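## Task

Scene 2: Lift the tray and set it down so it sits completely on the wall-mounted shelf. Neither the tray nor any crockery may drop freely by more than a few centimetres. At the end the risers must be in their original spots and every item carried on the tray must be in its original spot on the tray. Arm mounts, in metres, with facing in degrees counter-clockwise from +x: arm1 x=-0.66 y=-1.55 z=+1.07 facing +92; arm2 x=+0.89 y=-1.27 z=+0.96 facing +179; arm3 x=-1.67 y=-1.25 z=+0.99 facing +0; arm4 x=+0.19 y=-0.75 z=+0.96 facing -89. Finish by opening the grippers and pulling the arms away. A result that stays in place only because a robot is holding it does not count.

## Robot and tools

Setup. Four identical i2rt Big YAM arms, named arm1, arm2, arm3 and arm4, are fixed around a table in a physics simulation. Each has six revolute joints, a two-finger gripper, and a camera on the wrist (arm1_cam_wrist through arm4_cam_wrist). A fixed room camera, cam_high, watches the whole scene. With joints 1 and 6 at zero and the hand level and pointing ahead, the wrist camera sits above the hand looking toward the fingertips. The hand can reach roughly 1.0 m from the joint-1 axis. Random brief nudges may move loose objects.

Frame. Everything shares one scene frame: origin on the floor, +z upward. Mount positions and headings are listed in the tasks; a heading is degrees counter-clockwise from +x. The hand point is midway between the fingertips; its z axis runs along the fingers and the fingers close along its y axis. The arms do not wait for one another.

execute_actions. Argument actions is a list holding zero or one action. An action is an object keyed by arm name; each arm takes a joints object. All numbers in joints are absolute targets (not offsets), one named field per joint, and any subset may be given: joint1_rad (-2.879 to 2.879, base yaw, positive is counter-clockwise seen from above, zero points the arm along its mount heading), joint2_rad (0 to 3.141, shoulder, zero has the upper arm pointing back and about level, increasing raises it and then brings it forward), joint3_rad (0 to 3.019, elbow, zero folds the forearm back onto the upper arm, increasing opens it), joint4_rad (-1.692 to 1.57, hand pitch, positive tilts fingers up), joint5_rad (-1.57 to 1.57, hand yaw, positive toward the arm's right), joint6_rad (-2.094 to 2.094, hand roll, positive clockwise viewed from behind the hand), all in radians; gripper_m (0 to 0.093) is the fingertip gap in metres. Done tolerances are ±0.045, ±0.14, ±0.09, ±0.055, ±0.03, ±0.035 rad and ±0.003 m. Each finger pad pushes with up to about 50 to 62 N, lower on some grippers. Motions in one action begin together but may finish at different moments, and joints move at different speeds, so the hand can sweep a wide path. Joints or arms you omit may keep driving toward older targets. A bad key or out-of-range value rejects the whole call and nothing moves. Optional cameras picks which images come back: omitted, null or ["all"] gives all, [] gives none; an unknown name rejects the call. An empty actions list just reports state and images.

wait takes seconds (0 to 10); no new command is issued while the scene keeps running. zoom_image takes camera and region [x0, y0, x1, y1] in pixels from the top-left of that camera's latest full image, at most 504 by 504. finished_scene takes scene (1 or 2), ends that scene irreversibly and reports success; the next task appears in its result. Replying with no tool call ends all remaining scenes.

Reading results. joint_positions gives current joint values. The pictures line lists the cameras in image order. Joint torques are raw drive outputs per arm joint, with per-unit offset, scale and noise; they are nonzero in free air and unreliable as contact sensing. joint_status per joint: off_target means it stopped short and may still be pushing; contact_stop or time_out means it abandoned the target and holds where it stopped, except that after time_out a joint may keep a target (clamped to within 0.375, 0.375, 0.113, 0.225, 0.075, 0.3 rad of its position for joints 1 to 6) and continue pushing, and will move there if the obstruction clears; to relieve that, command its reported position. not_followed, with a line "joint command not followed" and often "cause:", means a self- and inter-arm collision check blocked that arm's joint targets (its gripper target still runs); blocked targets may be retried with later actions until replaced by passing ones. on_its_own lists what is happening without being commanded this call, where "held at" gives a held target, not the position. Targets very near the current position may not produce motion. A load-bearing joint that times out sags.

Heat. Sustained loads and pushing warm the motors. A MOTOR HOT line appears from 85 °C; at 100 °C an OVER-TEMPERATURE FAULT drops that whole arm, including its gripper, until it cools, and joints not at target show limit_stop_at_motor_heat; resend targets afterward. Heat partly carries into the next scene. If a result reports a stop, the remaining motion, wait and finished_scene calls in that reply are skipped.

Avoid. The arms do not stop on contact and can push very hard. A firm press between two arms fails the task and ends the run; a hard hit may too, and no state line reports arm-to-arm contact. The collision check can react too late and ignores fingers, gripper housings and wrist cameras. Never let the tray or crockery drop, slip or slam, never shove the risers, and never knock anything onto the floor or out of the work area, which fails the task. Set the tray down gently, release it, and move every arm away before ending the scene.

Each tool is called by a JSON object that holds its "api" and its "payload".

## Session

{"api": "execute_actions", "payload": {"actions": []}}

Scene clock: 0.00 s.
Joint torques (N m, as the arm reports them, + toward a larger angle): no reading
arm1.joint_positions: joint1_rad=-1.541 joint2_rad=+0.506 joint3_rad=+1.376 joint4_rad=-1.220 joint5_rad=-0.111 joint6_rad=+0.409 gripper_m=+0.094
arm1.joint_status: not commanded
arm1.hand: x=-0.4676 y=-1.5121 z=+1.6560 quat_wxyz=(-0.551, -0.106, -0.810, -0.173) (m; scene frame)
arm2.joint_positions: joint1_rad=-0.571 joint2_rad=+0.573 joint3_rad=+1.399 joint4_rad=-1.236 joint5_rad=-0.090 joint6_rad=-0.324 gripper_m=+0.095
arm2.joint_status: not commanded
arm2.hand: x=+0.6978 y=-1.1551 z=+1.5323 quat_wxyz=(-0.208, +0.832, -0.087, -0.508) (m; scene frame)
arm3.joint_positions: joint1_rad=-0.594 joint2_rad=+0.505 joint3_rad=+1.367 joint4_rad=-1.271 joint5_rad=-0.269 joint6_rad=-0.469 gripper_m=+0.094
arm3.joint_status: not commanded
arm3.hand: x=-1.4830 y=-1.3189 z=+1.5525 quat_wxyz=(-0.522, +0.023, -0.834, +0.178) (m; scene frame)
arm4.joint_positions: joint1_rad=-0.021 joint2_rad=+0.581 joint3_rad=+1.413 joint4_rad=-1.344 joint5_rad=-0.035 joint6_rad=-0.217 gripper_m=+0.095
arm4.joint_status: not commanded
arm4.hand: x=+0.1990 y=-0.9620 z=+1.5128 quat_wxyz=(-0.328, -0.533, -0.679, +0.384) (m; scene frame)
pictures: arm1_cam_wrist, arm2_cam_wrist, arm3_cam_wrist, arm4_cam_wrist, cam_high
Images, in order (width x height): arm1_cam_wrist 504x504, arm2_cam_wrist 504x504, arm3_cam_wrist 504x504, arm4_cam_wrist 504x504, cam_high 672x504.

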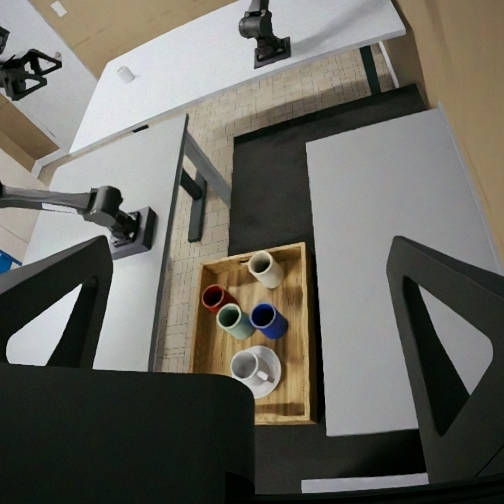

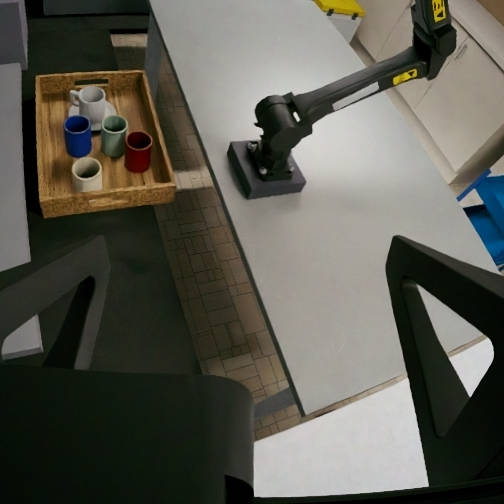

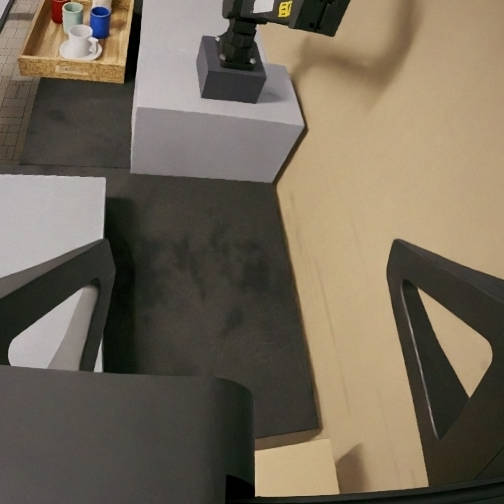

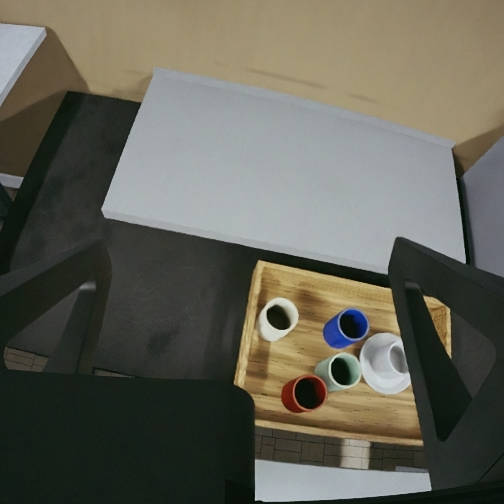

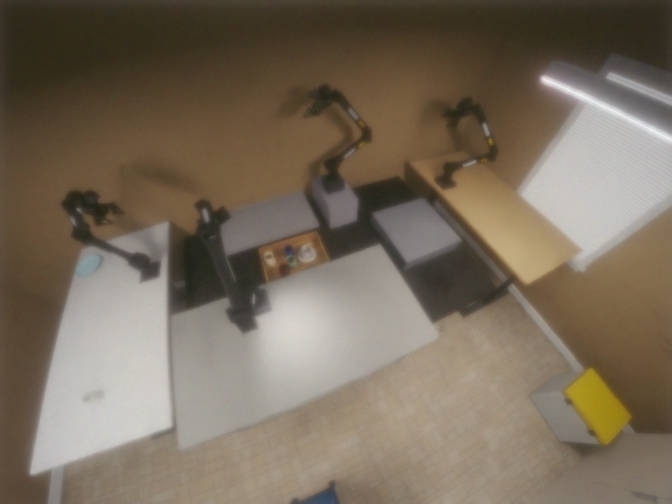

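{"api": "execute_actions", "payload": {"actions": [{"arm1":{"joints":{"joint1_rad":-1.56,"joint2_rad":1.3,"joint3_rad":1.5,"joint4_rad":-1.15,"joint5_rad":0,"joint6_rad":0}},"arm4":{"joints":{"joint1_rad":-0.5,"joint2_rad":1.3,"joint3_rad":1.6,"joint4_rad":-1.25,"joint5_rad":0,"joint6_rad":0}}}], "cameras": ["arm1_cam_wrist","arm4_cam_wrist"]}}

Scene clock: 1.83 s.
Joint torques (N m, as the arm reports them, + toward a larger angle): arm1=[ -1.56 -11.03  13.18   1.51   0.13  -0.12] | arm2=[ 0.35  2.52  9.52  1.68 -0.13 -0.04] | arm3=[-0.89  4.83 10.17  2.39 -0.09  0.12] | arm4=[-1.13 -8.82 13.56  2.    0.06  0.13]
arm1.joint_positions: joint1_rad=-1.552 joint2_rad=+1.318 joint3_rad=+1.479 joint4_rad=-1.167 joint5_rad=-0.002 joint6_rad=+0.011 gripper_m=+0.094
arm1.joint_status: all done
arm1.hand: x=-0.1626 y=-1.5205 z=+1.4453 quat_wxyz=(-0.283, +0.021, -0.959, -0.004) (m; scene frame)
arm2.joint_positions: joint1_rad=-0.571 joint2_rad=+0.573 joint3_rad=+1.399 joint4_rad=-1.236 joint5_rad=-0.090 joint6_rad=-0.324 gripper_m=+0.095
arm2.joint_status: not commanded
arm2.hand: x=+0.6978 y=-1.1551 z=+1.5323 quat_wxyz=(-0.208, +0.832, -0.087, -0.508) (m; scene frame)
arm3.joint_positions: joint1_rad=-0.594 joint2_rad=+0.505 joint3_rad=+1.367 joint4_rad=-1.271 joint5_rad=-0.269 joint6_rad=-0.469 gripper_m=+0.094
arm3.joint_status: not commanded
arm3.hand: x=-1.4830 y=-1.3189 z=+1.5525 quat_wxyz=(-0.522, +0.023, -0.834, +0.178) (m; scene frame)
arm4.joint_positions: joint1_rad=-0.493 joint2_rad=+1.299 joint3_rad=+1.569 joint4_rad=-1.263 joint5_rad=-0.003 joint6_rad=-0.010 gripper_m=+0.095
arm4.joint_status: all done
arm4.hand: x=-0.0284 y=-1.1830 z=+1.3650 quat_wxyz=(-0.148, -0.814, -0.506, +0.243) (m; scene frame)
pictures: arm1_cam_wrist, arm4_cam_wrist
Images, in order (width x height): arm1_cam_wrist 504x504, arm4_cam_wrist 504x504.

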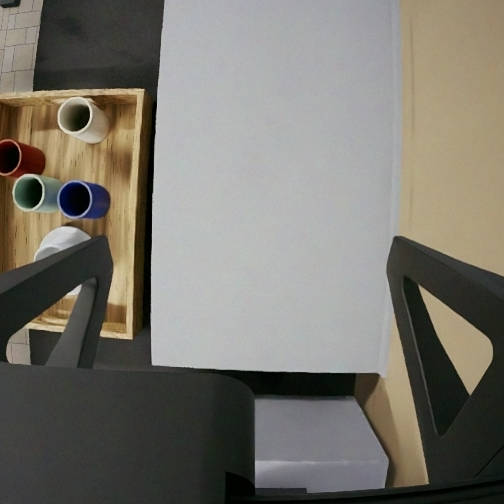

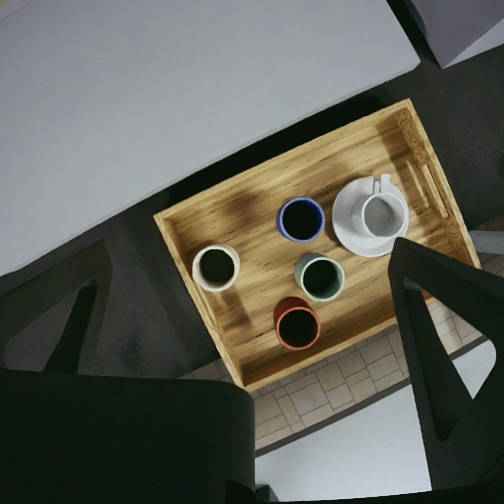

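{"api": "execute_actions", "payload": {"actions": [{"arm1":{"joints":{"joint1_rad":-0.636,"joint2_rad":2.2,"joint3_rad":1.25,"joint4_rad":-0.585,"joint6_rad":-0.60,"gripper_m":0.05}},"arm4":{"joints":{"joint1_rad":-0.305,"joint2_rad":1.635,"joint3_rad":0.70,"joint4_rad":-0.61,"joint6_rad":-0.28,"gripper_m":0.05}}}], "cameras": ["arm1_cam_wrist","arm4_cam_wrist"]}}

Scene clock: 4.43 s.
Joint torques (N m, as the arm reports them, + toward a larger angle): arm1=[ -1.58 -15.59   6.49   0.56   0.02  -0.05] | arm2=[ 0.36  2.4   9.48  1.73 -0.13 -0.05] | arm3=[-0.94  4.82 10.21  2.39 -0.08  0.13] | arm4=[-1.24 -9.76  6.31  1.16 -0.02 -0.06]
arm1.joint_positions: joint1_rad=-0.635 joint2_rad=+2.187 joint3_rad=+1.245 joint4_rad=-0.602 joint5_rad=-0.002 joint6_rad=-0.589 gripper_m=+0.050
arm1.joint_status: all done
arm1.hand: x=-0.3592 y=-1.1180 z=+0.9160 quat_wxyz=(-0.012, +0.702, -0.712, +0.004) (m; scene frame)
arm2.joint_positions: joint1_rad=-0.571 joint2_rad=+0.573 joint3_rad=+1.399 joint4_rad=-1.236 joint5_rad=-0.090 joint6_rad=-0.324 gripper_m=+0.095
arm2.joint_status: not commanded
arm2.hand: x=+0.6978 y=-1.1551 z=+1.5323 quat_wxyz=(-0.208, +0.832, -0.087, -0.508) (m; scene frame)
arm3.joint_positions: joint1_rad=-0.594 joint2_rad=+0.505 joint3_rad=+1.367 joint4_rad=-1.271 joint5_rad=-0.269 joint6_rad=-0.469 gripper_m=+0.094
arm3.joint_status: not commanded
arm3.hand: x=-1.4830 y=-1.3189 z=+1.5525 quat_wxyz=(-0.522, +0.023, -0.834, +0.178) (m; scene frame)
arm4.joint_positions: joint1_rad=-0.296 joint2_rad=+1.646 joint3_rad=+0.694 joint4_rad=-0.624 joint5_rad=-0.002 joint6_rad=-0.270 gripper_m=+0.050
arm4.joint_status: all done
arm4.hand: x=+0.1009 y=-1.0727 z=+0.9015 quat_wxyz=(+0.002, -0.708, -0.706, -0.003) (m; scene frame)
pictures: arm1_cam_wrist, arm4_cam_wrist
Images, in order (width x height): arm1_cam_wrist 504x504, arm4_cam_wrist 504x504.

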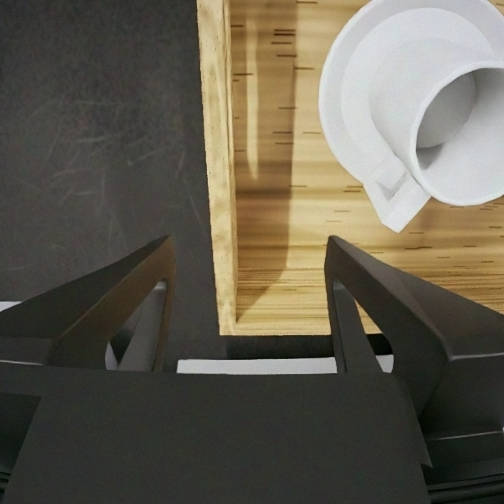

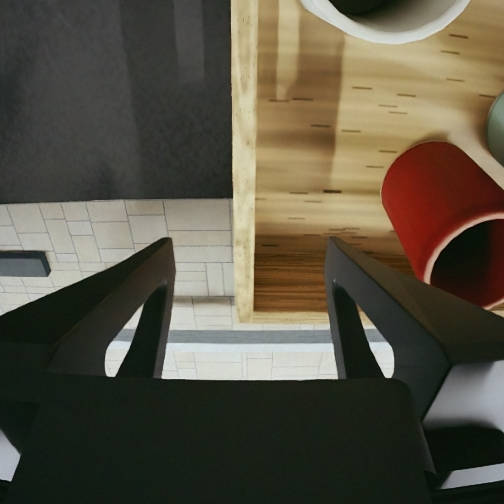

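{"api": "execute_actions", "payload": {"actions": [{"arm1":{"joints":{"joint1_rad":-0.622,"joint2_rad":2.40,"joint3_rad":1.265,"joint4_rad":-0.43,"joint6_rad":-0.59}},"arm4":{"joints":{"joint1_rad":-0.28,"joint2_rad":1.90,"joint3_rad":0.68,"joint4_rad":-0.343,"joint6_rad":-0.265}}}], "cameras": ["arm1_cam_wrist","arm4_cam_wrist"]}}

Scene clock: 5.83 s.
Joint torques (N m, as the arm reports them, + toward a larger angle): arm1=[ -0.45 -16.66   4.92   0.44   0.06   0.02] | arm2=[ 0.27  2.44  9.54  1.7  -0.13 -0.05] | arm3=[-1.03  4.84 10.16  2.4  -0.09  0.12] | arm4=[  0.43 -10.5    3.68   1.04  -0.01   0.08]
arm1.joint_positions: joint1_rad=-0.630 joint2_rad=+2.408 joint3_rad=+1.256 joint4_rad=-0.445 joint5_rad=-0.002 joint6_rad=-0.589 gripper_m=+0.050
arm1.joint_status: all done
arm1.hand: x=-0.3772 y=-1.1422 z=+0.8097 quat_wxyz=(+0.014, +0.704, -0.710, +0.009) (m; scene frame)
arm2.joint_positions: joint1_rad=-0.571 joint2_rad=+0.573 joint3_rad=+1.399 joint4_rad=-1.236 joint5_rad=-0.090 joint6_rad=-0.324 gripper_m=+0.095
arm2.joint_status: not commanded
arm2.hand: x=+0.6978 y=-1.1551 z=+1.5323 quat_wxyz=(-0.208, +0.832, -0.087, -0.508) (m; scene frame)
arm3.joint_positions: joint1_rad=-0.594 joint2_rad=+0.505 joint3_rad=+1.367 joint4_rad=-1.271 joint5_rad=-0.269 joint6_rad=-0.469 gripper_m=+0.094
arm3.joint_status: not commanded
arm3.hand: x=-1.4830 y=-1.3189 z=+1.5525 quat_wxyz=(-0.522, +0.023, -0.834, +0.178) (m; scene frame)
arm4.joint_positions: joint1_rad=-0.296 joint2_rad=+1.910 joint3_rad=+0.675 joint4_rad=-0.357 joint5_rad=-0.002 joint6_rad=-0.270 gripper_m=+0.050
arm4.joint_status: all done
arm4.hand: x=+0.1022 y=-1.0675 z=+0.8142 quat_wxyz=(+0.005, -0.708, -0.706, -0.009) (m; scene frame)
pictures: arm1_cam_wrist, arm4_cam_wrist
Images, in order (width x height): arm1_cam_wrist 504x504, arm4_cam_wrist 504x504.

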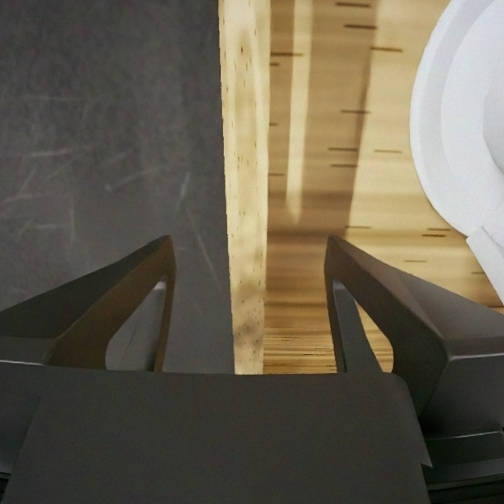

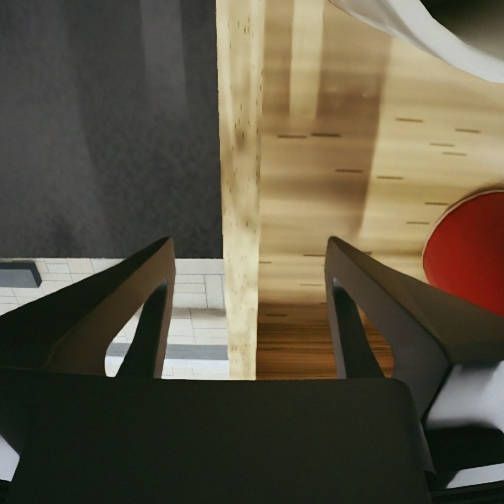

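{"api": "execute_actions", "payload": {"actions": [{"arm1":{"joints":{"joint1_rad":-0.612,"joint2_rad":2.505,"joint3_rad":1.31,"joint4_rad":-0.35}},"arm4":{"joints":{"joint1_rad":-0.27,"joint2_rad":2.06,"joint3_rad":0.705,"joint4_rad":-0.19}}}], "cameras": []}}

{"api": "execute_actions", "payload": {"actions": [{"arm1":{"joints":{"gripper_m":0}},"arm4":{"joints":{"gripper_m":0}}}], "cameras": ["arm1_cam_wrist","arm4_cam_wrist"]}}

Scene clock: 7.00 s.
Joint torques (N m, as the arm reports them, + toward a larger angle): arm1=[ -1.01 -15.08   4.61   0.29   0.04   0.  ] | arm2=[ 0.35  2.41  9.5   1.72 -0.14 -0.05] | arm3=[-1.06  4.81 10.17  2.36 -0.1   0.13] | arm4=[ -0.08 -11.51   2.66   1.19  -0.01   0.06]
arm1.joint_positions: joint1_rad=-0.618 joint2_rad=+2.485 joint3_rad=+1.302 joint4_rad=-0.364 joint5_rad=-0.002 joint6_rad=-0.589 gripper_m=+0.050
arm1.joint_status: all done
arm1.hand: x=-0.3728 y=-1.1261 z=+0.7791 quat_wxyz=(-0.011, +0.708, -0.706, +0.005) (m; scene frame)
arm2.joint_positions: joint1_rad=-0.571 joint2_rad=+0.573 joint3_rad=+1.399 joint4_rad=-1.236 joint5_rad=-0.090 joint6_rad=-0.324 gripper_m=+0.095
arm2.joint_status: not commanded
arm2.hand: x=+0.6978 y=-1.1551 z=+1.5323 quat_wxyz=(-0.208, +0.832, -0.087, -0.508) (m; scene frame)
arm3.joint_positions: joint1_rad=-0.594 joint2_rad=+0.505 joint3_rad=+1.367 joint4_rad=-1.271 joint5_rad=-0.269 joint6_rad=-0.469 gripper_m=+0.094
arm3.joint_status: not commanded
arm3.hand: x=-1.4830 y=-1.3189 z=+1.5525 quat_wxyz=(-0.522, +0.023, -0.834, +0.178) (m; scene frame)
arm4.joint_positions: joint1_rad=-0.284 joint2_rad=+2.069 joint3_rad=+0.698 joint4_rad=-0.204 joint5_rad=-0.002 joint6_rad=-0.270 gripper_m=+0.050
arm4.joint_status: all done
arm4.hand: x=+0.1048 y=-1.0732 z=+0.7661 quat_wxyz=(+0.001, -0.704, -0.710, -0.002) (m; scene frame)
pictures: none
No camera images: the call's "cameras" was empty. Leave "cameras" out to get every camera's image.

Scene clock: 7.60 s.
Joint torques (N m, as the arm reports them, + toward a larger angle): arm1=[ -1.74 -14.94   4.96   0.47   0.16  -0.02] | arm2=[ 0.42  2.51  9.5   1.71 -0.12 -0.04] | arm3=[-1.11  4.91 10.15  2.4  -0.09  0.13] | arm4=[  0.17 -11.42   2.55   1.     0.1   -0.05]
arm1.joint_positions: joint1_rad=-0.611 joint2_rad=+2.485 joint3_rad=+1.298 joint4_rad=-0.364 joint5_rad=-0.004 joint6_rad=-0.584 gripper_m=+0.011
arm1.joint_status: gripper_m off_target (ended at +0.011, target +0.000)
arm1.hand: x=-0.3776 y=-1.1257 z=+0.7784 quat_wxyz=(-0.009, +0.709, -0.705, +0.004) (m; scene frame)
arm2.joint_positions: joint1_rad=-0.571 joint2_rad=+0.573 joint3_rad=+1.399 joint4_rad=-1.236 joint5_rad=-0.090 joint6_rad=-0.324 gripper_m=+0.095
arm2.joint_status: not commanded
arm2.hand: x=+0.6978 y=-1.1551 z=+1.5323 quat_wxyz=(-0.208, +0.832, -0.087, -0.508) (m; scene frame)
arm3.joint_positions: joint1_rad=-0.594 joint2_rad=+0.505 joint3_rad=+1.367 joint4_rad=-1.271 joint5_rad=-0.269 joint6_rad=-0.469 gripper_m=+0.094
arm3.joint_status: not commanded
arm3.hand: x=-1.4830 y=-1.3189 z=+1.5525 quat_wxyz=(-0.522, +0.023, -0.834, +0.178) (m; scene frame)
arm4.joint_positions: joint1_rad=-0.283 joint2_rad=+2.069 joint3_rad=+0.698 joint4_rad=-0.203 joint5_rad=-0.005 joint6_rad=-0.255 gripper_m=+0.011
arm4.joint_status: gripper_m off_target (ended at +0.011, target +0.000)
arm4.hand: x=+0.1055 y=-1.0733 z=+0.7660 quat_wxyz=(+0.000, -0.709, -0.705, -0.002) (m; scene frame)
pictures: arm1_cam_wrist, arm4_cam_wrist
Images, in order (width x height): arm1_cam_wrist 504x504, arm4_cam_wrist 504x504.

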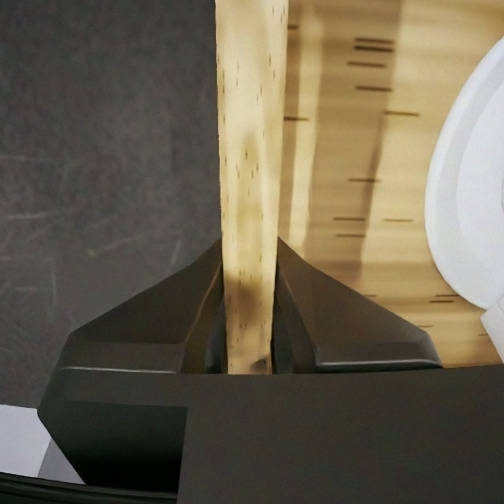

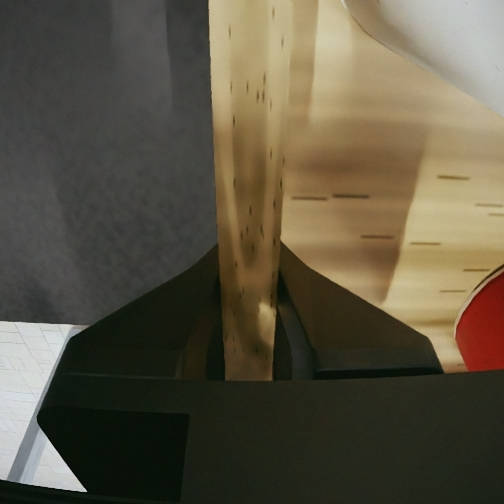

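{"api": "execute_actions", "payload": {"actions": [{"arm1":{"joints":{"gripper_m":0.035}}}], "cameras": []}}

{"api": "execute_actions", "payload": {"actions": [{"arm1":{"joints":{"joint2_rad":2.53,"joint1_rad":-0.62}}}], "cameras": []}}

{"api": "execute_actions", "payload": {"actions": [{"arm1":{"joints":{"gripper_m":0}}}], "cameras": ["arm1_cam_wrist"]}}

Scene clock: 8.30 s.
Joint torques (N m, as the arm reports them, + toward a larger angle): arm1=[ -1.26 -15.12   4.88   0.4    0.04  -0.05] | arm2=[ 0.4   2.35  9.54  1.68 -0.13 -0.05] | arm3=[-1.06  4.81 10.15  2.39 -0.09  0.13] | arm4=[ -0.02 -11.15   2.57   1.08   0.1   -0.05]
arm1.joint_positions: joint1_rad=-0.611 joint2_rad=+2.485 joint3_rad=+1.298 joint4_rad=-0.364 joint5_rad=-0.002 joint6_rad=-0.584 gripper_m=+0.035
arm1.joint_status: all done
arm1.hand: x=-0.3773 y=-1.1258 z=+0.7784 quat_wxyz=(-0.009, +0.709, -0.705, +0.005) (m; scene frame)
arm2.joint_positions: joint1_rad=-0.571 joint2_rad=+0.573 joint3_rad=+1.399 joint4_rad=-1.236 joint5_rad=-0.090 joint6_rad=-0.324 gripper_m=+0.095
arm2.joint_status: not commanded
arm2.hand: x=+0.6978 y=-1.1551 z=+1.5323 quat_wxyz=(-0.208, +0.832, -0.087, -0.508) (m; scene frame)
arm3.joint_positions: joint1_rad=-0.594 joint2_rad=+0.505 joint3_rad=+1.367 joint4_rad=-1.271 joint5_rad=-0.269 joint6_rad=-0.469 gripper_m=+0.094
arm3.joint_status: not commanded
arm3.hand: x=-1.4830 y=-1.3189 z=+1.5525 quat_wxyz=(-0.522, +0.023, -0.834, +0.178) (m; scene frame)
arm4.joint_positions: joint1_rad=-0.283 joint2_rad=+2.069 joint3_rad=+0.698 joint4_rad=-0.203 joint5_rad=-0.005 joint6_rad=-0.255 gripper_m=+0.011
arm4.joint_status: not commanded
arm4.hand: x=+0.1055 y=-1.0733 z=+0.7660 quat_wxyz=(+0.000, -0.709, -0.705, -0.002) (m; scene frame)
pictures: none
No camera images: the call's "cameras" was empty. Leave "cameras" out to get every camera's image.

Scene clock: 9.00 s.
Joint torques (N m, as the arm reports them, + toward a larger angle): arm1=[ -2.4  -14.64   4.73   0.52   0.05  -0.04] | arm2=[ 0.59  2.6   9.51  1.71 -0.11 -0.04] | arm3=[-1.04  4.83 10.18  2.37 -0.1   0.13] | arm4=[  0.31 -11.53   2.62   1.     0.11  -0.04]
arm1.joint_positions: joint1_rad=-0.611 joint2_rad=+2.501 joint3_rad=+1.298 joint4_rad=-0.364 joint5_rad=-0.002 joint6_rad=-0.584 gripper_m=+0.035
arm1.joint_status: all done
arm1.hand: x=-0.3808 y=-1.1317 z=+0.7707 quat_wxyz=(-0.001, +0.709, -0.706, +0.006) (m; scene frame)
arm2.joint_positions: joint1_rad=-0.571 joint2_rad=+0.573 joint3_rad=+1.399 joint4_rad=-1.236 joint5_rad=-0.090 joint6_rad=-0.324 gripper_m=+0.095
arm2.joint_status: not commanded
arm2.hand: x=+0.6978 y=-1.1551 z=+1.5323 quat_wxyz=(-0.208, +0.832, -0.087, -0.508) (m; scene frame)
arm3.joint_positions: joint1_rad=-0.594 joint2_rad=+0.505 joint3_rad=+1.367 joint4_rad=-1.271 joint5_rad=-0.269 joint6_rad=-0.469 gripper_m=+0.094
arm3.joint_status: not commanded
arm3.hand: x=-1.4830 y=-1.3189 z=+1.5525 quat_wxyz=(-0.522, +0.023, -0.834, +0.178) (m; scene frame)
arm4.joint_positions: joint1_rad=-0.283 joint2_rad=+2.069 joint3_rad=+0.698 joint4_rad=-0.203 joint5_rad=-0.005 joint6_rad=-0.255 gripper_m=+0.011
arm4.joint_status: not commanded
arm4.hand: x=+0.1055 y=-1.0733 z=+0.7660 quat_wxyz=(+0.000, -0.709, -0.705, -0.002) (m; scene frame)
pictures: none
No camera images: the call's "cameras" was empty. Leave "cameras" out to get every camera's image.

Scene clock: 9.53 s.
Joint torques (N m, as the arm reports them, + toward a larger angle): arm1=[ -1.95 -14.4    4.68   0.42  -0.14  -0.03] | arm2=[ 0.26  2.52  9.52  1.75 -0.12 -0.05] | arm3=[-0.95  4.83 10.19  2.41 -0.08  0.12] | arm4=[  0.31 -11.35   2.61   1.     0.1   -0.05]
arm1.joint_positions: joint1_rad=-0.614 joint2_rad=+2.501 joint3_rad=+1.300 joint4_rad=-0.360 joint5_rad=+0.002 joint6_rad=-0.583 gripper_m=+0.010
arm1.joint_status: gripper_m off_target (ended at +0.010, target +0.000)
arm1.hand: x=-0.3782 y=-1.1315 z=+0.7706 quat_wxyz=(-0.004, +0.707, -0.707, +0.008) (m; scene frame)
arm2.joint_positions: joint1_rad=-0.571 joint2_rad=+0.573 joint3_rad=+1.399 joint4_rad=-1.236 joint5_rad=-0.090 joint6_rad=-0.324 gripper_m=+0.095
arm2.joint_status: not commanded
arm2.hand: x=+0.6978 y=-1.1551 z=+1.5323 quat_wxyz=(-0.208, +0.832, -0.087, -0.508) (m; scene frame)
arm3.joint_positions: joint1_rad=-0.594 joint2_rad=+0.505 joint3_rad=+1.367 joint4_rad=-1.271 joint5_rad=-0.269 joint6_rad=-0.469 gripper_m=+0.094
arm3.joint_status: not commanded
arm3.hand: x=-1.4830 y=-1.3189 z=+1.5525 quat_wxyz=(-0.522, +0.023, -0.834, +0.178) (m; scene frame)
arm4.joint_positions: joint1_rad=-0.283 joint2_rad=+2.069 joint3_rad=+0.698 joint4_rad=-0.203 joint5_rad=-0.005 joint6_rad=-0.255 gripper_m=+0.011
arm4.joint_status: not commanded
arm4.hand: x=+0.1055 y=-1.0733 z=+0.7660 quat_wxyz=(+0.000, -0.709, -0.705, -0.002) (m; scene frame)
pictures: arm1_cam_wrist
Images, in order (width x height): arm1_cam_wrist 504x504.

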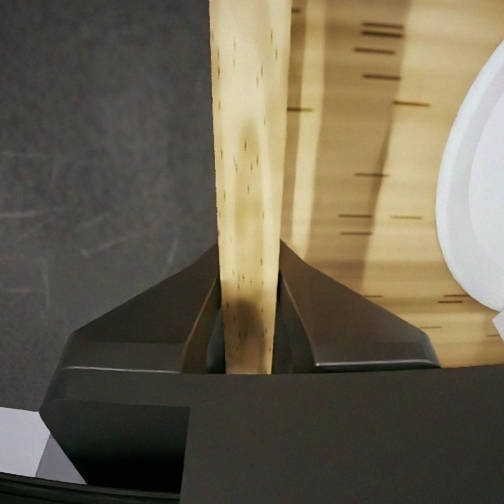

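{"api": "execute_actions", "payload": {"actions": [{"arm1":{"joints":{"joint1_rad":-0.614,"joint2_rad":2.325,"joint3_rad":1.28,"joint4_rad":-0.43}},"arm4":{"joints":{"joint1_rad":-0.283,"joint6_rad":-0.255,"joint2_rad":1.91,"joint3_rad":0.70,"joint4_rad":-0.31}}}], "cameras": []}}

Scene clock: 10.87 s.
Joint torques (N m, as the arm reports them, + toward a larger angle): arm1=[ -1.01 -23.71   5.01  -0.98  -0.14   0.01] | arm2=[ 0.37  2.57  9.47  1.71 -0.12 -0.04] | arm3=[-0.91  4.93 10.16  2.41 -0.09  0.12] | arm4=[ -0.63 -15.95   3.67  -0.12  -0.25   0.07]
arm1.joint_positions: joint1_rad=-0.616 joint2_rad=+2.435 joint3_rad=+1.270 joint4_rad=-0.406 joint5_rad=+0.002 joint6_rad=-0.591 gripper_m=+0.010
arm1.joint_status: all done
arm1.hand: x=-0.3784 y=-1.1329 z=+0.7985 quat_wxyz=(+0.001, +0.709, -0.705, +0.009) (m; scene frame)
arm2.joint_positions: joint1_rad=-0.571 joint2_rad=+0.573 joint3_rad=+1.399 joint4_rad=-1.236 joint5_rad=-0.090 joint6_rad=-0.324 gripper_m=+0.095
arm2.joint_status: not commanded
arm2.hand: x=+0.6978 y=-1.1551 z=+1.5323 quat_wxyz=(-0.208, +0.832, -0.087, -0.508) (m; scene frame)
arm3.joint_positions: joint1_rad=-0.594 joint2_rad=+0.505 joint3_rad=+1.367 joint4_rad=-1.271 joint5_rad=-0.269 joint6_rad=-0.469 gripper_m=+0.094
arm3.joint_status: not commanded
arm3.hand: x=-1.4830 y=-1.3189 z=+1.5525 quat_wxyz=(-0.522, +0.023, -0.834, +0.178) (m; scene frame)
arm4.joint_positions: joint1_rad=-0.284 joint2_rad=+1.984 joint3_rad=+0.689 joint4_rad=-0.291 joint5_rad=+0.005 joint6_rad=-0.259 gripper_m=+0.011
arm4.joint_status: all done
arm4.hand: x=+0.1040 y=-1.0716 z=+0.7923 quat_wxyz=(+0.007, -0.708, -0.706, -0.005) (m; scene frame)
pictures: none
No camera images: the call's "cameras" was empty. Leave "cameras" out to get every camera's image.

{"api": "execute_actions", "payload": {"actions": [{"arm1":{"joints":{"joint2_rad":2.192,"joint3_rad":1.24,"joint4_rad":-0.51}},"arm4":{"joints":{"joint2_rad":1.722,"joint3_rad":0.692,"joint4_rad":-0.47}}}], "cameras": []}}

{"api": "execute_actions", "payload": {"actions": [{"arm1":{"joints":{"joint2_rad":2.078,"joint3_rad":1.22,"joint4_rad":-0.60}},"arm4":{"joints":{"joint2_rad":1.572,"joint3_rad":0.725,"joint4_rad":-0.637}}}], "cameras": ["arm1_cam_wrist","arm4_cam_wrist","cam_high"]}}

{"api": "zoom_image", "payload": {"camera": "cam_high", "region": [170, 150, 370, 300]}}

Scene clock: 11.97 s.
Joint torques (N m, as the arm reports them, + toward a larger angle): arm1=[ -1.6  -22.82   6.57  -0.64  -0.09   0.08] | arm2=[ 0.27  2.49  9.5   1.7  -0.13 -0.03] | arm3=[-0.99  4.94 10.19  2.42 -0.09  0.12] | arm4=[ -0.64 -13.81   6.95   0.23  -0.26   0.08]
arm1.joint_positions: joint1_rad=-0.618 joint2_rad=+2.291 joint3_rad=+1.220 joint4_rad=-0.496 joint5_rad=+0.001 joint6_rad=-0.596 gripper_m=+0.010
arm1.joint_status: all done
arm1.hand: x=-0.3771 y=-1.1310 z=+0.8597 quat_wxyz=(-0.001, +0.710, -0.704, +0.008) (m; scene frame)
arm2.joint_positions: joint1_rad=-0.571 joint2_rad=+0.573 joint3_rad=+1.399 joint4_rad=-1.236 joint5_rad=-0.090 joint6_rad=-0.324 gripper_m=+0.095
arm2.joint_status: not commanded
arm2.hand: x=+0.6978 y=-1.1551 z=+1.5323 quat_wxyz=(-0.208, +0.832, -0.087, -0.508) (m; scene frame)
arm3.joint_positions: joint1_rad=-0.594 joint2_rad=+0.505 joint3_rad=+1.367 joint4_rad=-1.271 joint5_rad=-0.269 joint6_rad=-0.469 gripper_m=+0.094
arm3.joint_status: not commanded
arm3.hand: x=-1.4830 y=-1.3189 z=+1.5525 quat_wxyz=(-0.522, +0.023, -0.834, +0.178) (m; scene frame)
arm4.joint_positions: joint1_rad=-0.284 joint2_rad=+1.783 joint3_rad=+0.663 joint4_rad=-0.460 joint5_rad=+0.005 joint6_rad=-0.262 gripper_m=+0.011
arm4.joint_status: all done
arm4.hand: x=+0.1051 y=-1.0681 z=+0.8525 quat_wxyz=(+0.005, -0.707, -0.707, -0.002) (m; scene frame)
pictures: none
No camera images: the call's "cameras" was empty. Leave "cameras" out to get every camera's image.

Scene clock: 13.00 s.
Joint torques (N m, as the arm reports them, + toward a larger angle): arm1=[ -0.71 -22.68   7.54  -0.79  -0.03   0.08] | arm2=[ 0.28  2.49  9.5   1.71 -0.12 -0.05] | arm3=[-1.03  4.91 10.18  2.42 -0.09  0.13] | arm4=[ -0.63 -13.    10.8    0.01  -0.26   0.1 ]
arm1.joint_positions: joint1_rad=-0.618 joint2_rad=+2.178 joint3_rad=+1.199 joint4_rad=-0.582 joint5_rad=+0.000 joint6_rad=-0.597 gripper_m=+0.010
arm1.joint_status: all done
arm1.hand: x=-0.3762 y=-1.1280 z=+0.9105 quat_wxyz=(-0.004, +0.711, -0.703, +0.007) (m; scene frame)
arm2.joint_positions: joint1_rad=-0.571 joint2_rad=+0.573 joint3_rad=+1.399 joint4_rad=-1.236 joint5_rad=-0.090 joint6_rad=-0.324 gripper_m=+0.095
arm2.joint_status: not commanded
arm2.hand: x=+0.6978 y=-1.1551 z=+1.5323 quat_wxyz=(-0.208, +0.832, -0.087, -0.508) (m; scene frame)
arm3.joint_positions: joint1_rad=-0.594 joint2_rad=+0.505 joint3_rad=+1.367 joint4_rad=-1.271 joint5_rad=-0.269 joint6_rad=-0.469 gripper_m=+0.094
arm3.joint_status: not commanded
arm3.hand: x=-1.4830 y=-1.3189 z=+1.5525 quat_wxyz=(-0.522, +0.023, -0.834, +0.178) (m; scene frame)
arm4.joint_positions: joint1_rad=-0.284 joint2_rad=+1.630 joint3_rad=+0.670 joint4_rad=-0.624 joint5_rad=+0.005 joint6_rad=-0.263 gripper_m=+0.011
arm4.joint_status: all done
arm4.hand: x=+0.1063 y=-1.0637 z=+0.9013 quat_wxyz=(+0.007, -0.706, -0.708, -0.004) (m; scene frame)
pictures: arm1_cam_wrist, arm4_cam_wrist, cam_high
Images, in order (width x height): arm1_cam_wrist 504x504, arm4_cam_wrist 504x504, cam_high 672x504.

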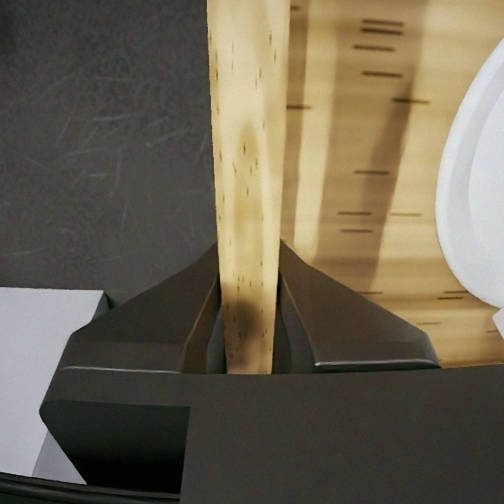

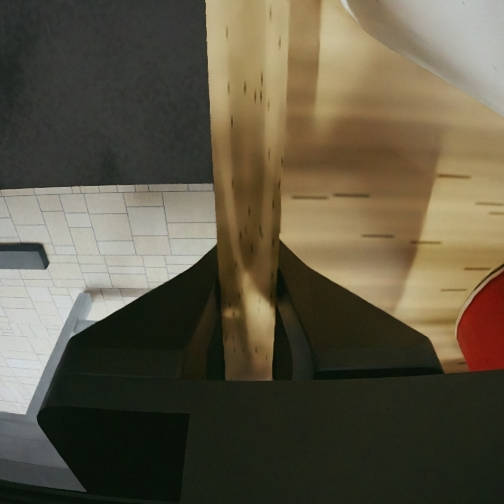

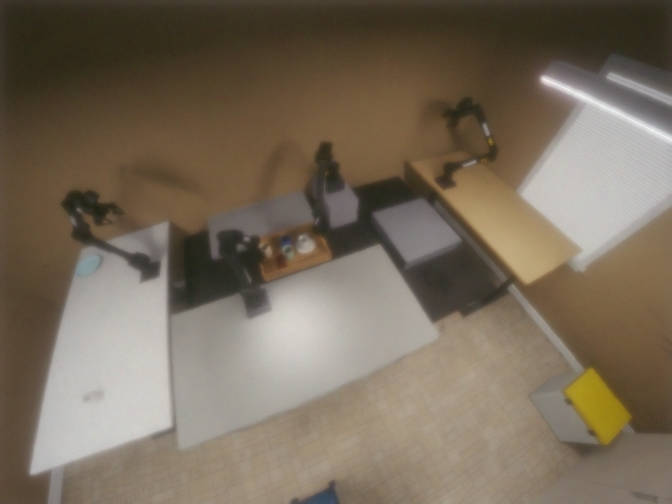

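Region (170, 150, 370, 300) of cam_high's 672x504 image, scaled by 2.520, with more detail than that image has; it fills the top 378 rows of this view, and the rest is white.

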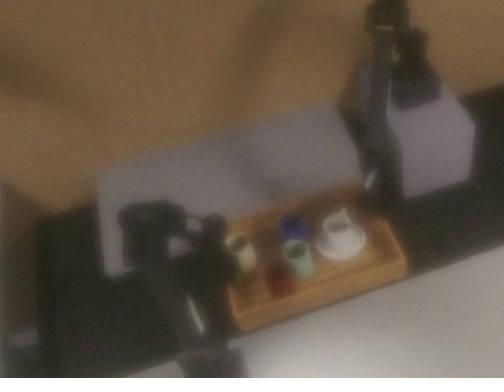

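{"api": "execute_actions", "payload": {"actions": [{"arm1":{"joints":{"joint2_rad":1.98,"joint3_rad":1.212,"joint4_rad":-0.695}},"arm4":{"joints":{"joint2_rad":1.455,"joint3_rad":0.79,"joint4_rad":-0.80}}}], "cameras": []}}

{"api": "execute_actions", "payload": {"actions": [{"arm1":{"joints":{"joint1_rad":-0.719,"joint2_rad":1.91,"joint3_rad":1.056,"joint4_rad":-0.595,"joint6_rad":-0.69}},"arm4":{"joints":{"joint1_rad":-0.21,"joint2_rad":1.615,"joint3_rad":0.965,"joint4_rad":-0.835,"joint6_rad":-0.185}}}], "cameras": ["arm1_cam_wrist","cam_high"]}}

Scene clock: 14.73 s.
Joint torques (N m, as the arm reports them, + toward a larger angle): arm1=[ -1.19 -21.91   8.61  -1.06  -0.04   0.07] | arm2=[ 0.25  2.5   9.53  1.69 -0.12 -0.03] | arm3=[-0.95  4.77 10.19  2.41 -0.09  0.12] | arm4=[ -0.57 -13.08  14.52  -0.16  -0.34   0.09]
arm1.joint_positions: joint1_rad=-0.618 joint2_rad=+2.079 joint3_rad=+1.188 joint4_rad=-0.672 joint5_rad=+0.000 joint6_rad=-0.595 gripper_m=+0.010
arm1.joint_status: all done
arm1.hand: x=-0.3777 y=-1.1289 z=+0.9561 quat_wxyz=(-0.003, +0.710, -0.704, +0.007) (m; scene frame)
arm2.joint_positions: joint1_rad=-0.571 joint2_rad=+0.573 joint3_rad=+1.399 joint4_rad=-1.236 joint5_rad=-0.090 joint6_rad=-0.324 gripper_m=+0.095
arm2.joint_status: not commanded
arm2.hand: x=+0.6978 y=-1.1551 z=+1.5323 quat_wxyz=(-0.208, +0.832, -0.087, -0.508) (m; scene frame)
arm3.joint_positions: joint1_rad=-0.594 joint2_rad=+0.505 joint3_rad=+1.367 joint4_rad=-1.271 joint5_rad=-0.269 joint6_rad=-0.469 gripper_m=+0.094
arm3.joint_status: not commanded
arm3.hand: x=-1.4830 y=-1.3189 z=+1.5525 quat_wxyz=(-0.522, +0.023, -0.834, +0.178) (m; scene frame)
arm4.joint_positions: joint1_rad=-0.284 joint2_rad=+1.514 joint3_rad=+0.710 joint4_rad=-0.783 joint5_rad=+0.007 joint6_rad=-0.261 gripper_m=+0.011
arm4.joint_status: all done
arm4.hand: x=+0.1058 y=-1.0649 z=+0.9470 quat_wxyz=(+0.008, -0.707, -0.707, -0.005) (m; scene frame)
pictures: none
No camera images: the call's "cameras" was empty. Leave "cameras" out to get every camera's image.

Scene clock: 15.80 s.
Joint torques (N m, as the arm reports them, + toward a larger angle): arm1=[ -0.57 -21.22   8.77  -0.47  -0.04   0.18] | arm2=[ 0.48  2.47  9.5   1.7  -0.12 -0.04] | arm3=[-1.06  4.85 10.18  2.39 -0.09  0.12] | arm4=[ -0.16 -15.85  12.13  -0.24  -0.22   0.16]
arm1.joint_positions: joint1_rad=-0.729 joint2_rad=+2.017 joint3_rad=+1.020 joint4_rad=-0.588 joint5_rad=+0.000 joint6_rad=-0.708 gripper_m=+0.010
arm1.joint_status: all done
arm1.hand: x=-0.3692 y=-1.2064 z=+0.9478 quat_wxyz=(+0.008, +0.711, -0.703, +0.008) (m; scene frame)
arm2.joint_positions: joint1_rad=-0.571 joint2_rad=+0.573 joint3_rad=+1.399 joint4_rad=-1.236 joint5_rad=-0.090 joint6_rad=-0.324 gripper_m=+0.095
arm2.joint_status: not commanded
arm2.hand: x=+0.6978 y=-1.1551 z=+1.5323 quat_wxyz=(-0.208, +0.832, -0.087, -0.508) (m; scene frame)
arm3.joint_positions: joint1_rad=-0.594 joint2_rad=+0.505 joint3_rad=+1.367 joint4_rad=-1.271 joint5_rad=-0.269 joint6_rad=-0.469 gripper_m=+0.094
arm3.joint_status: not commanded
arm3.hand: x=-1.4830 y=-1.3189 z=+1.5525 quat_wxyz=(-0.522, +0.023, -0.834, +0.178) (m; scene frame)
arm4.joint_positions: joint1_rad=-0.218 joint2_rad=+1.685 joint3_rad=+0.909 joint4_rad=-0.813 joint5_rad=+0.005 joint6_rad=-0.199 gripper_m=+0.011
arm4.joint_status: all done
arm4.hand: x=+0.1134 y=-1.1400 z=+0.9410 quat_wxyz=(+0.008, -0.706, -0.708, -0.006) (m; scene frame)
pictures: arm1_cam_wrist, cam_high
Images, in order (width x height): arm1_cam_wrist 504x504, cam_high 672x504.

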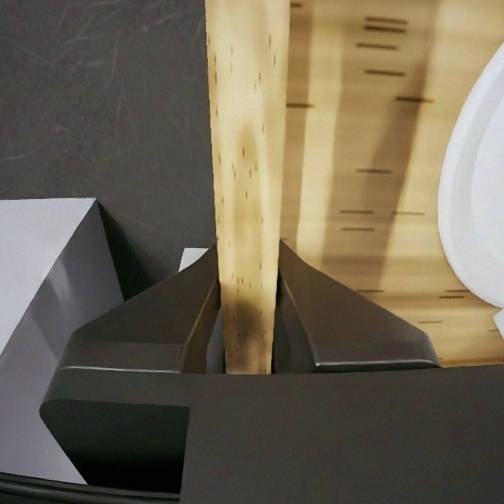

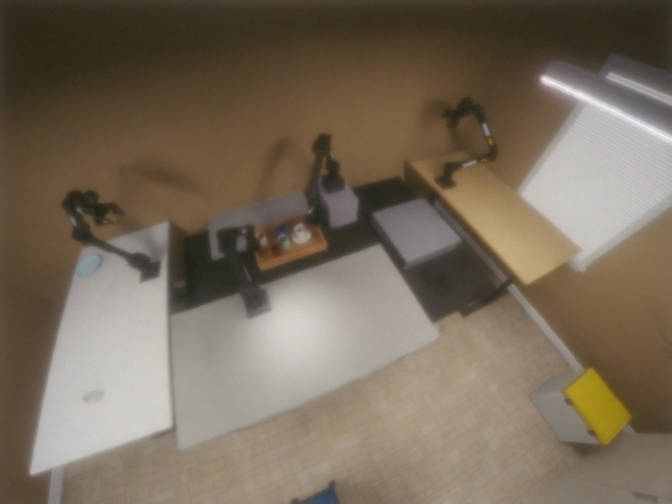

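{"api": "execute_actions", "payload": {"actions": [{"arm1":{"joints":{"joint1_rad":-0.833,"joint2_rad":1.835,"joint3_rad":0.932,"joint4_rad":-0.535,"joint6_rad":-0.80}},"arm4":{"joints":{"joint1_rad":-0.165,"joint2_rad":1.722,"joint3_rad":1.162,"joint4_rad":-0.897,"joint6_rad":-0.135}}}], "cameras": []}}

{"api": "execute_actions", "payload": {"actions": [{"arm1":{"joints":{"joint1_rad":-0.984,"joint2_rad":1.785,"joint3_rad":0.82,"joint4_rad":-0.48,"joint6_rad":-0.952}},"arm4":{"joints":{"joint1_rad":-0.133,"joint2_rad":1.855,"joint3_rad":1.38,"joint4_rad":-0.973,"joint6_rad":-0.103}}}], "cameras": ["arm4_cam_wrist"]}}

Scene clock: 17.07 s.
Joint torques (N m, as the arm reports them, + toward a larger angle): arm1=[ -0.78 -19.08   8.56  -0.22  -0.1    0.13] | arm2=[ 0.36  2.47  9.54  1.72 -0.12 -0.04] | arm3=[-1.01  4.88 10.18  2.41 -0.08  0.13] | arm4=[  0.12 -18.81  13.47  -0.12  -0.35   0.17]
arm1.joint_positions: joint1_rad=-0.838 joint2_rad=+1.940 joint3_rad=+0.893 joint4_rad=-0.531 joint5_rad=+0.001 joint6_rad=-0.812 gripper_m=+0.010
arm1.joint_status: all done
arm1.hand: x=-0.3615 y=-1.2673 z=+0.9550 quat_wxyz=(+0.004, +0.709, -0.705, +0.008) (m; scene frame)
arm2.joint_positions: joint1_rad=-0.571 joint2_rad=+0.573 joint3_rad=+1.399 joint4_rad=-1.236 joint5_rad=-0.090 joint6_rad=-0.324 gripper_m=+0.095
arm2.joint_status: not commanded
arm2.hand: x=+0.6978 y=-1.1551 z=+1.5323 quat_wxyz=(-0.208, +0.832, -0.087, -0.508) (m; scene frame)
arm3.joint_positions: joint1_rad=-0.594 joint2_rad=+0.505 joint3_rad=+1.367 joint4_rad=-1.271 joint5_rad=-0.269 joint6_rad=-0.469 gripper_m=+0.094
arm3.joint_status: not commanded
arm3.hand: x=-1.4830 y=-1.3189 z=+1.5525 quat_wxyz=(-0.522, +0.023, -0.834, +0.178) (m; scene frame)
arm4.joint_positions: joint1_rad=-0.176 joint2_rad=+1.805 joint3_rad=+1.097 joint4_rad=-0.882 joint5_rad=+0.008 joint6_rad=-0.149 gripper_m=+0.011
arm4.joint_status: all done
arm4.hand: x=+0.1202 y=-1.2031 z=+0.9444 quat_wxyz=(+0.010, -0.708, -0.706, -0.005) (m; scene frame)
pictures: none
No camera images: the call's "cameras" was empty. Leave "cameras" out to get every camera's image.

Scene clock: 18.17 s.
Joint torques (N m, as the arm reports them, + toward a larger angle): arm1=[ -1.18 -18.03   7.99  -0.24  -0.05   0.13] | arm2=[ 0.36  2.53  9.52  1.71 -0.14 -0.04] | arm3=[-1.02  4.81 10.18  2.39 -0.09  0.13] | arm4=[  0.08 -21.33  14.31  -0.21  -0.62   0.18]
arm1.joint_positions: joint1_rad=-0.988 joint2_rad=+1.887 joint3_rad=+0.783 joint4_rad=-0.481 joint5_rad=-0.001 joint6_rad=-0.966 gripper_m=+0.010
arm1.joint_status: all done
arm1.hand: x=-0.3542 y=-1.3369 z=+0.9559 quat_wxyz=(+0.008, +0.710, -0.704, +0.006) (m; scene frame)
arm2.joint_positions: joint1_rad=-0.571 joint2_rad=+0.573 joint3_rad=+1.399 joint4_rad=-1.236 joint5_rad=-0.090 joint6_rad=-0.324 gripper_m=+0.095
arm2.joint_status: not commanded
arm2.hand: x=+0.6978 y=-1.1551 z=+1.5323 quat_wxyz=(-0.208, +0.832, -0.087, -0.508) (m; scene frame)
arm3.joint_positions: joint1_rad=-0.594 joint2_rad=+0.505 joint3_rad=+1.367 joint4_rad=-1.271 joint5_rad=-0.269 joint6_rad=-0.469 gripper_m=+0.094
arm3.joint_status: not commanded
arm3.hand: x=-1.4830 y=-1.3189 z=+1.5525 quat_wxyz=(-0.522, +0.023, -0.834, +0.178) (m; scene frame)
arm4.joint_positions: joint1_rad=-0.143 joint2_rad=+1.947 joint3_rad=+1.310 joint4_rad=-0.954 joint5_rad=+0.015 joint6_rad=-0.120 gripper_m=+0.011
arm4.joint_status: all done
arm4.hand: x=+0.1261 y=-1.2696 z=+0.9402 quat_wxyz=(+0.013, -0.707, -0.707, -0.003) (m; scene frame)
pictures: arm4_cam_wrist
Images, in order (width x height): arm4_cam_wrist 504x504.

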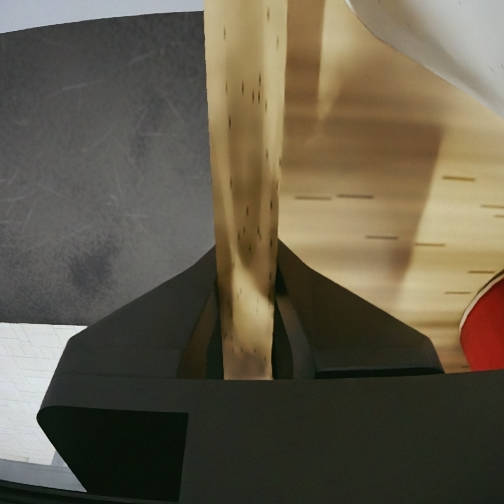

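{"api": "execute_actions", "payload": {"actions": [{"arm1":{"joints":{"joint1_rad":-1.165,"joint2_rad":1.74,"joint3_rad":0.74,"joint4_rad":-0.435,"joint6_rad":-1.128}},"arm4":{"joints":{"joint1_rad":-0.10,"joint2_rad":1.98,"joint3_rad":1.645,"joint4_rad":-1.065,"joint6_rad":-0.075}}}], "cameras": []}}

Scene clock: 19.50 s.
Joint torques (N m, as the arm reports them, + toward a larger angle): arm1=[ -1.49 -17.25   7.53   0.14  -0.17   0.14] | arm2=[ 0.3   2.42  9.49  1.68 -0.12 -0.05] | arm3=[-1.03  4.84 10.15  2.4  -0.09  0.12] | arm4=[  0.   -25.17  16.92   0.1   -0.67   0.1 ]
arm1.joint_positions: joint1_rad=-1.168 joint2_rad=+1.839 joint3_rad=+0.707 joint4_rad=-0.443 joint5_rad=+0.002 joint6_rad=-1.142 gripper_m=+0.010
arm1.joint_status: all done
arm1.hand: x=-0.3423 y=-1.4056 z=+0.9602 quat_wxyz=(+0.003, +0.709, -0.705, +0.008) (m; scene frame)
arm2.joint_positions: joint1_rad=-0.571 joint2_rad=+0.573 joint3_rad=+1.399 joint4_rad=-1.236 joint5_rad=-0.090 joint6_rad=-0.324 gripper_m=+0.095
arm2.joint_status: not commanded
arm2.hand: x=+0.6978 y=-1.1551 z=+1.5323 quat_wxyz=(-0.208, +0.832, -0.087, -0.508) (m; scene frame)
arm3.joint_positions: joint1_rad=-0.594 joint2_rad=+0.505 joint3_rad=+1.367 joint4_rad=-1.271 joint5_rad=-0.269 joint6_rad=-0.469 gripper_m=+0.094
arm3.joint_status: not commanded
arm3.hand: x=-1.4830 y=-1.3189 z=+1.5525 quat_wxyz=(-0.522, +0.023, -0.834, +0.178) (m; scene frame)
arm4.joint_positions: joint1_rad=-0.109 joint2_rad=+2.084 joint3_rad=+1.556 joint4_rad=-1.054 joint5_rad=+0.016 joint6_rad=-0.081 gripper_m=+0.011
arm4.joint_status: all done
arm4.hand: x=+0.1375 y=-1.3390 z=+0.9441 quat_wxyz=(+0.011, -0.709, -0.705, +0.001) (m; scene frame)
pictures: none
No camera images: the call's "cameras" was empty. Leave "cameras" out to get every camera's image.

{"api": "execute_actions", "payload": {"actions": [{"arm1":{"joints":{"joint1_rad":-1.372,"joint2_rad":1.765,"joint3_rad":0.70,"joint4_rad":-0.38,"joint6_rad":-1.333}},"arm4":{"joints":{"joint1_rad":-0.078,"joint2_rad":2.144,"joint3_rad":1.975,"joint4_rad":-1.19,"joint6_rad":-0.055}}}], "cameras": ["arm1_cam_wrist","arm4_cam_wrist"]}}

Scene clock: 22.03 s.
Joint torques (N m, as the arm reports them, + toward a larger angle): arm1=[ -0.96 -15.02   7.19   0.54  -0.24   0.14] | arm2=[ 0.34  2.48  9.52  1.71 -0.13 -0.04] | arm3=[-0.89  4.93 10.16  2.41 -0.09  0.14] | arm4=[  0.09 -27.89  19.38   0.12  -0.58   0.  ]
arm1.joint_positions: joint1_rad=-1.377 joint2_rad=+1.839 joint3_rad=+0.665 joint4_rad=-0.399 joint5_rad=+0.003 joint6_rad=-1.343 gripper_m=+0.010
arm1.joint_status: all done
arm1.hand: x=-0.3321 y=-1.4774 z=+0.9548 quat_wxyz=(+0.002, +0.706, -0.708, +0.009) (m; scene frame)
arm2.joint_positions: joint1_rad=-0.571 joint2_rad=+0.573 joint3_rad=+1.399 joint4_rad=-1.236 joint5_rad=-0.090 joint6_rad=-0.324 gripper_m=+0.095
arm2.joint_status: not commanded
arm2.hand: x=+0.6978 y=-1.1551 z=+1.5323 quat_wxyz=(-0.208, +0.832, -0.087, -0.508) (m; scene frame)
arm3.joint_positions: joint1_rad=-0.594 joint2_rad=+0.505 joint3_rad=+1.367 joint4_rad=-1.271 joint5_rad=-0.269 joint6_rad=-0.469 gripper_m=+0.094
arm3.joint_status: not commanded
arm3.hand: x=-1.4830 y=-1.3189 z=+1.5525 quat_wxyz=(-0.522, +0.023, -0.834, +0.178) (m; scene frame)
arm4.joint_positions: joint1_rad=-0.086 joint2_rad=+2.262 joint3_rad=+1.865 joint4_rad=-1.180 joint5_rad=+0.014 joint6_rad=-0.052 gripper_m=+0.011
arm4.joint_status: joint3_rad time_out (moved +0.309 of +0.419); the others done
arm4.on_its_own: joint3_rad reads +1.865 and still pushes toward +1.975 since a time_out
arm4.hand: x=+0.1473 y=-1.4120 z=+0.9404 quat_wxyz=(+0.008, -0.711, -0.703, +0.002) (m; scene frame)
pictures: arm1_cam_wrist, arm4_cam_wrist
Images, in order (width x height): arm1_cam_wrist 504x504, arm4_cam_wrist 504x504.

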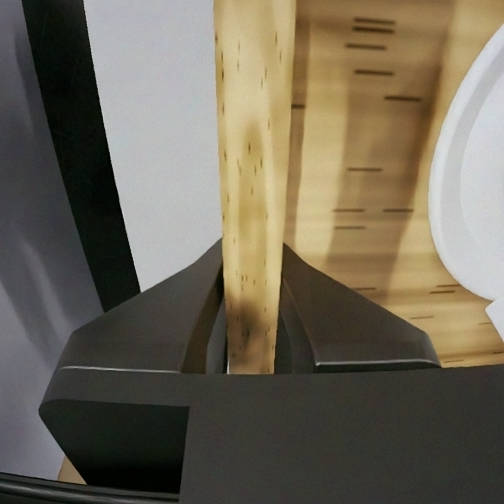

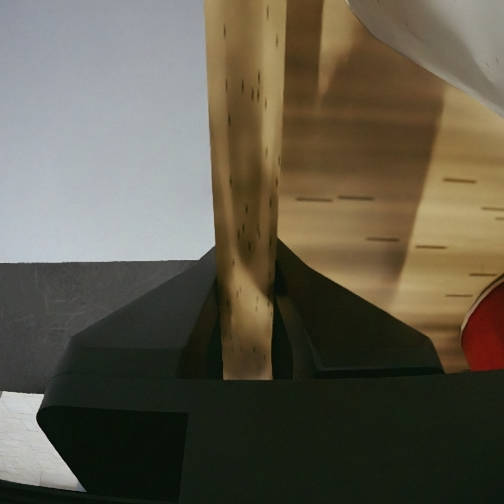

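{"api": "execute_actions", "payload": {"actions": [{"arm1":{"joints":{"joint1_rad":-1.485,"joint2_rad":1.91,"joint3_rad":0.68,"joint4_rad":-0.25,"joint6_rad":-1.448}},"arm4":{"joints":{"joint1_rad":-0.068,"joint2_rad":2.286,"joint3_rad":2.167,"joint4_rad":-1.225,"joint6_rad":-0.05}}}], "cameras": []}}

Scene clock: 24.60 s.
Joint torques (N m, as the arm reports them, + toward a larger angle): arm1=[ -0.98 -13.84   5.12   0.4   -0.13   0.05] | arm2=[ 0.44  2.39  9.49  1.73 -0.12 -0.05] | arm3=[-0.96  4.88 10.18  2.38 -0.1   0.13] | arm4=[  0.05 -30.26  19.7    0.06  -0.98   0.  ]
arm1.joint_positions: joint1_rad=-1.488 joint2_rad=+1.962 joint3_rad=+0.656 joint4_rad=-0.264 joint5_rad=+0.001 joint6_rad=-1.454 gripper_m=+0.010
arm1.joint_status: all done
arm1.hand: x=-0.3315 y=-1.5150 z=+0.9158 quat_wxyz=(+0.001, +0.706, -0.708, +0.008) (m; scene frame)
arm2.joint_positions: joint1_rad=-0.571 joint2_rad=+0.573 joint3_rad=+1.399 joint4_rad=-1.236 joint5_rad=-0.090 joint6_rad=-0.324 gripper_m=+0.095
arm2.joint_status: not commanded
arm2.hand: x=+0.6978 y=-1.1551 z=+1.5323 quat_wxyz=(-0.208, +0.832, -0.087, -0.508) (m; scene frame)
arm3.joint_positions: joint1_rad=-0.594 joint2_rad=+0.505 joint3_rad=+1.367 joint4_rad=-1.271 joint5_rad=-0.269 joint6_rad=-0.469 gripper_m=+0.094
arm3.joint_status: not commanded
arm3.hand: x=-1.4830 y=-1.3189 z=+1.5525 quat_wxyz=(-0.522, +0.023, -0.834, +0.178) (m; scene frame)
arm4.joint_positions: joint1_rad=-0.079 joint2_rad=+2.422 joint3_rad=+2.049 joint4_rad=-1.213 joint5_rad=+0.024 joint6_rad=-0.046 gripper_m=+0.011
arm4.joint_status: joint3_rad time_out (moved +0.185 of +0.302); the others done
arm4.on_its_own: joint3_rad reads +2.049 and still pushes toward +2.162 since a time_out
arm4.hand: x=+0.1477 y=-1.4494 z=+0.8989 quat_wxyz=(+0.015, -0.711, -0.703, +0.003) (m; scene frame)
pictures: none
No camera images: the call's "cameras" was empty. Leave "cameras" out to get every camera's image.

{"api": "execute_actions", "payload": {"actions": [{"arm1":{"joints":{"joint1_rad":-1.543,"joint2_rad":1.962,"joint3_rad":0.685,"joint4_rad":-0.203,"joint6_rad":-1.505}},"arm4":{"joints":{"joint1_rad":-0.06,"joint2_rad":2.345,"joint3_rad":2.28,"joint4_rad":-1.255}}}], "cameras": []}}

{"api": "execute_actions", "payload": {"actions": [{"arm1":{"joints":{"joint1_rad":-1.601,"joint2_rad":1.996,"joint3_rad":0.685,"joint4_rad":-0.171,"joint6_rad":-1.563}},"arm4":{"joints":{"joint1_rad":-0.056,"joint2_rad":2.434,"joint3_rad":2.44,"joint4_rad":-1.315}}}], "cameras": ["arm1_cam_wrist","arm4_cam_wrist","cam_high"]}}

Scene clock: 27.00 s.
Joint torques (N m, as the arm reports them, + toward a larger angle): arm1=[ -1.26 -13.13   5.15   0.51  -0.38   0.02] | arm2=[ 0.23  2.53  9.51  1.71 -0.12 -0.04] | arm3=[-1.02  4.84 10.2   2.39 -0.09  0.13] | arm4=[  0.7  -30.81  19.87   0.31  -0.55   0.  ]
arm1.joint_positions: joint1_rad=-1.541 joint2_rad=+2.002 joint3_rad=+0.656 joint4_rad=-0.220 joint5_rad=+0.007 joint6_rad=-1.505 gripper_m=+0.010
arm1.joint_status: all done
arm1.hand: x=-0.3310 y=-1.5336 z=+0.9038 quat_wxyz=(+0.001, +0.706, -0.708, +0.012) (m; scene frame)
arm2.joint_positions: joint1_rad=-0.571 joint2_rad=+0.573 joint3_rad=+1.399 joint4_rad=-1.236 joint5_rad=-0.090 joint6_rad=-0.324 gripper_m=+0.095
arm2.joint_status: not commanded
arm2.hand: x=+0.6978 y=-1.1551 z=+1.5323 quat_wxyz=(-0.208, +0.832, -0.087, -0.508) (m; scene frame)
arm3.joint_positions: joint1_rad=-0.594 joint2_rad=+0.505 joint3_rad=+1.367 joint4_rad=-1.271 joint5_rad=-0.269 joint6_rad=-0.469 gripper_m=+0.094
arm3.joint_status: not commanded
arm3.hand: x=-1.4830 y=-1.3189 z=+1.5525 quat_wxyz=(-0.522, +0.023, -0.834, +0.178) (m; scene frame)
arm4.joint_positions: joint1_rad=-0.079 joint2_rad=+2.475 joint3_rad=+2.147 joint4_rad=-1.247 joint5_rad=+0.014 joint6_rad=-0.045 gripper_m=+0.011
arm4.joint_status: joint3_rad time_out (moved +0.098 of +0.231); the others done
arm4.on_its_own: joint3_rad reads +2.147 and still pushes toward +2.260 since a time_out
arm4.hand: x=+0.1488 y=-1.4682 z=+0.8978 quat_wxyz=(+0.007, -0.711, -0.703, +0.003) (m; scene frame)
pictures: none
No camera images: the call's "cameras" was empty. Leave "cameras" out to get every camera's image.

not run: a stop came earlier in this reply.


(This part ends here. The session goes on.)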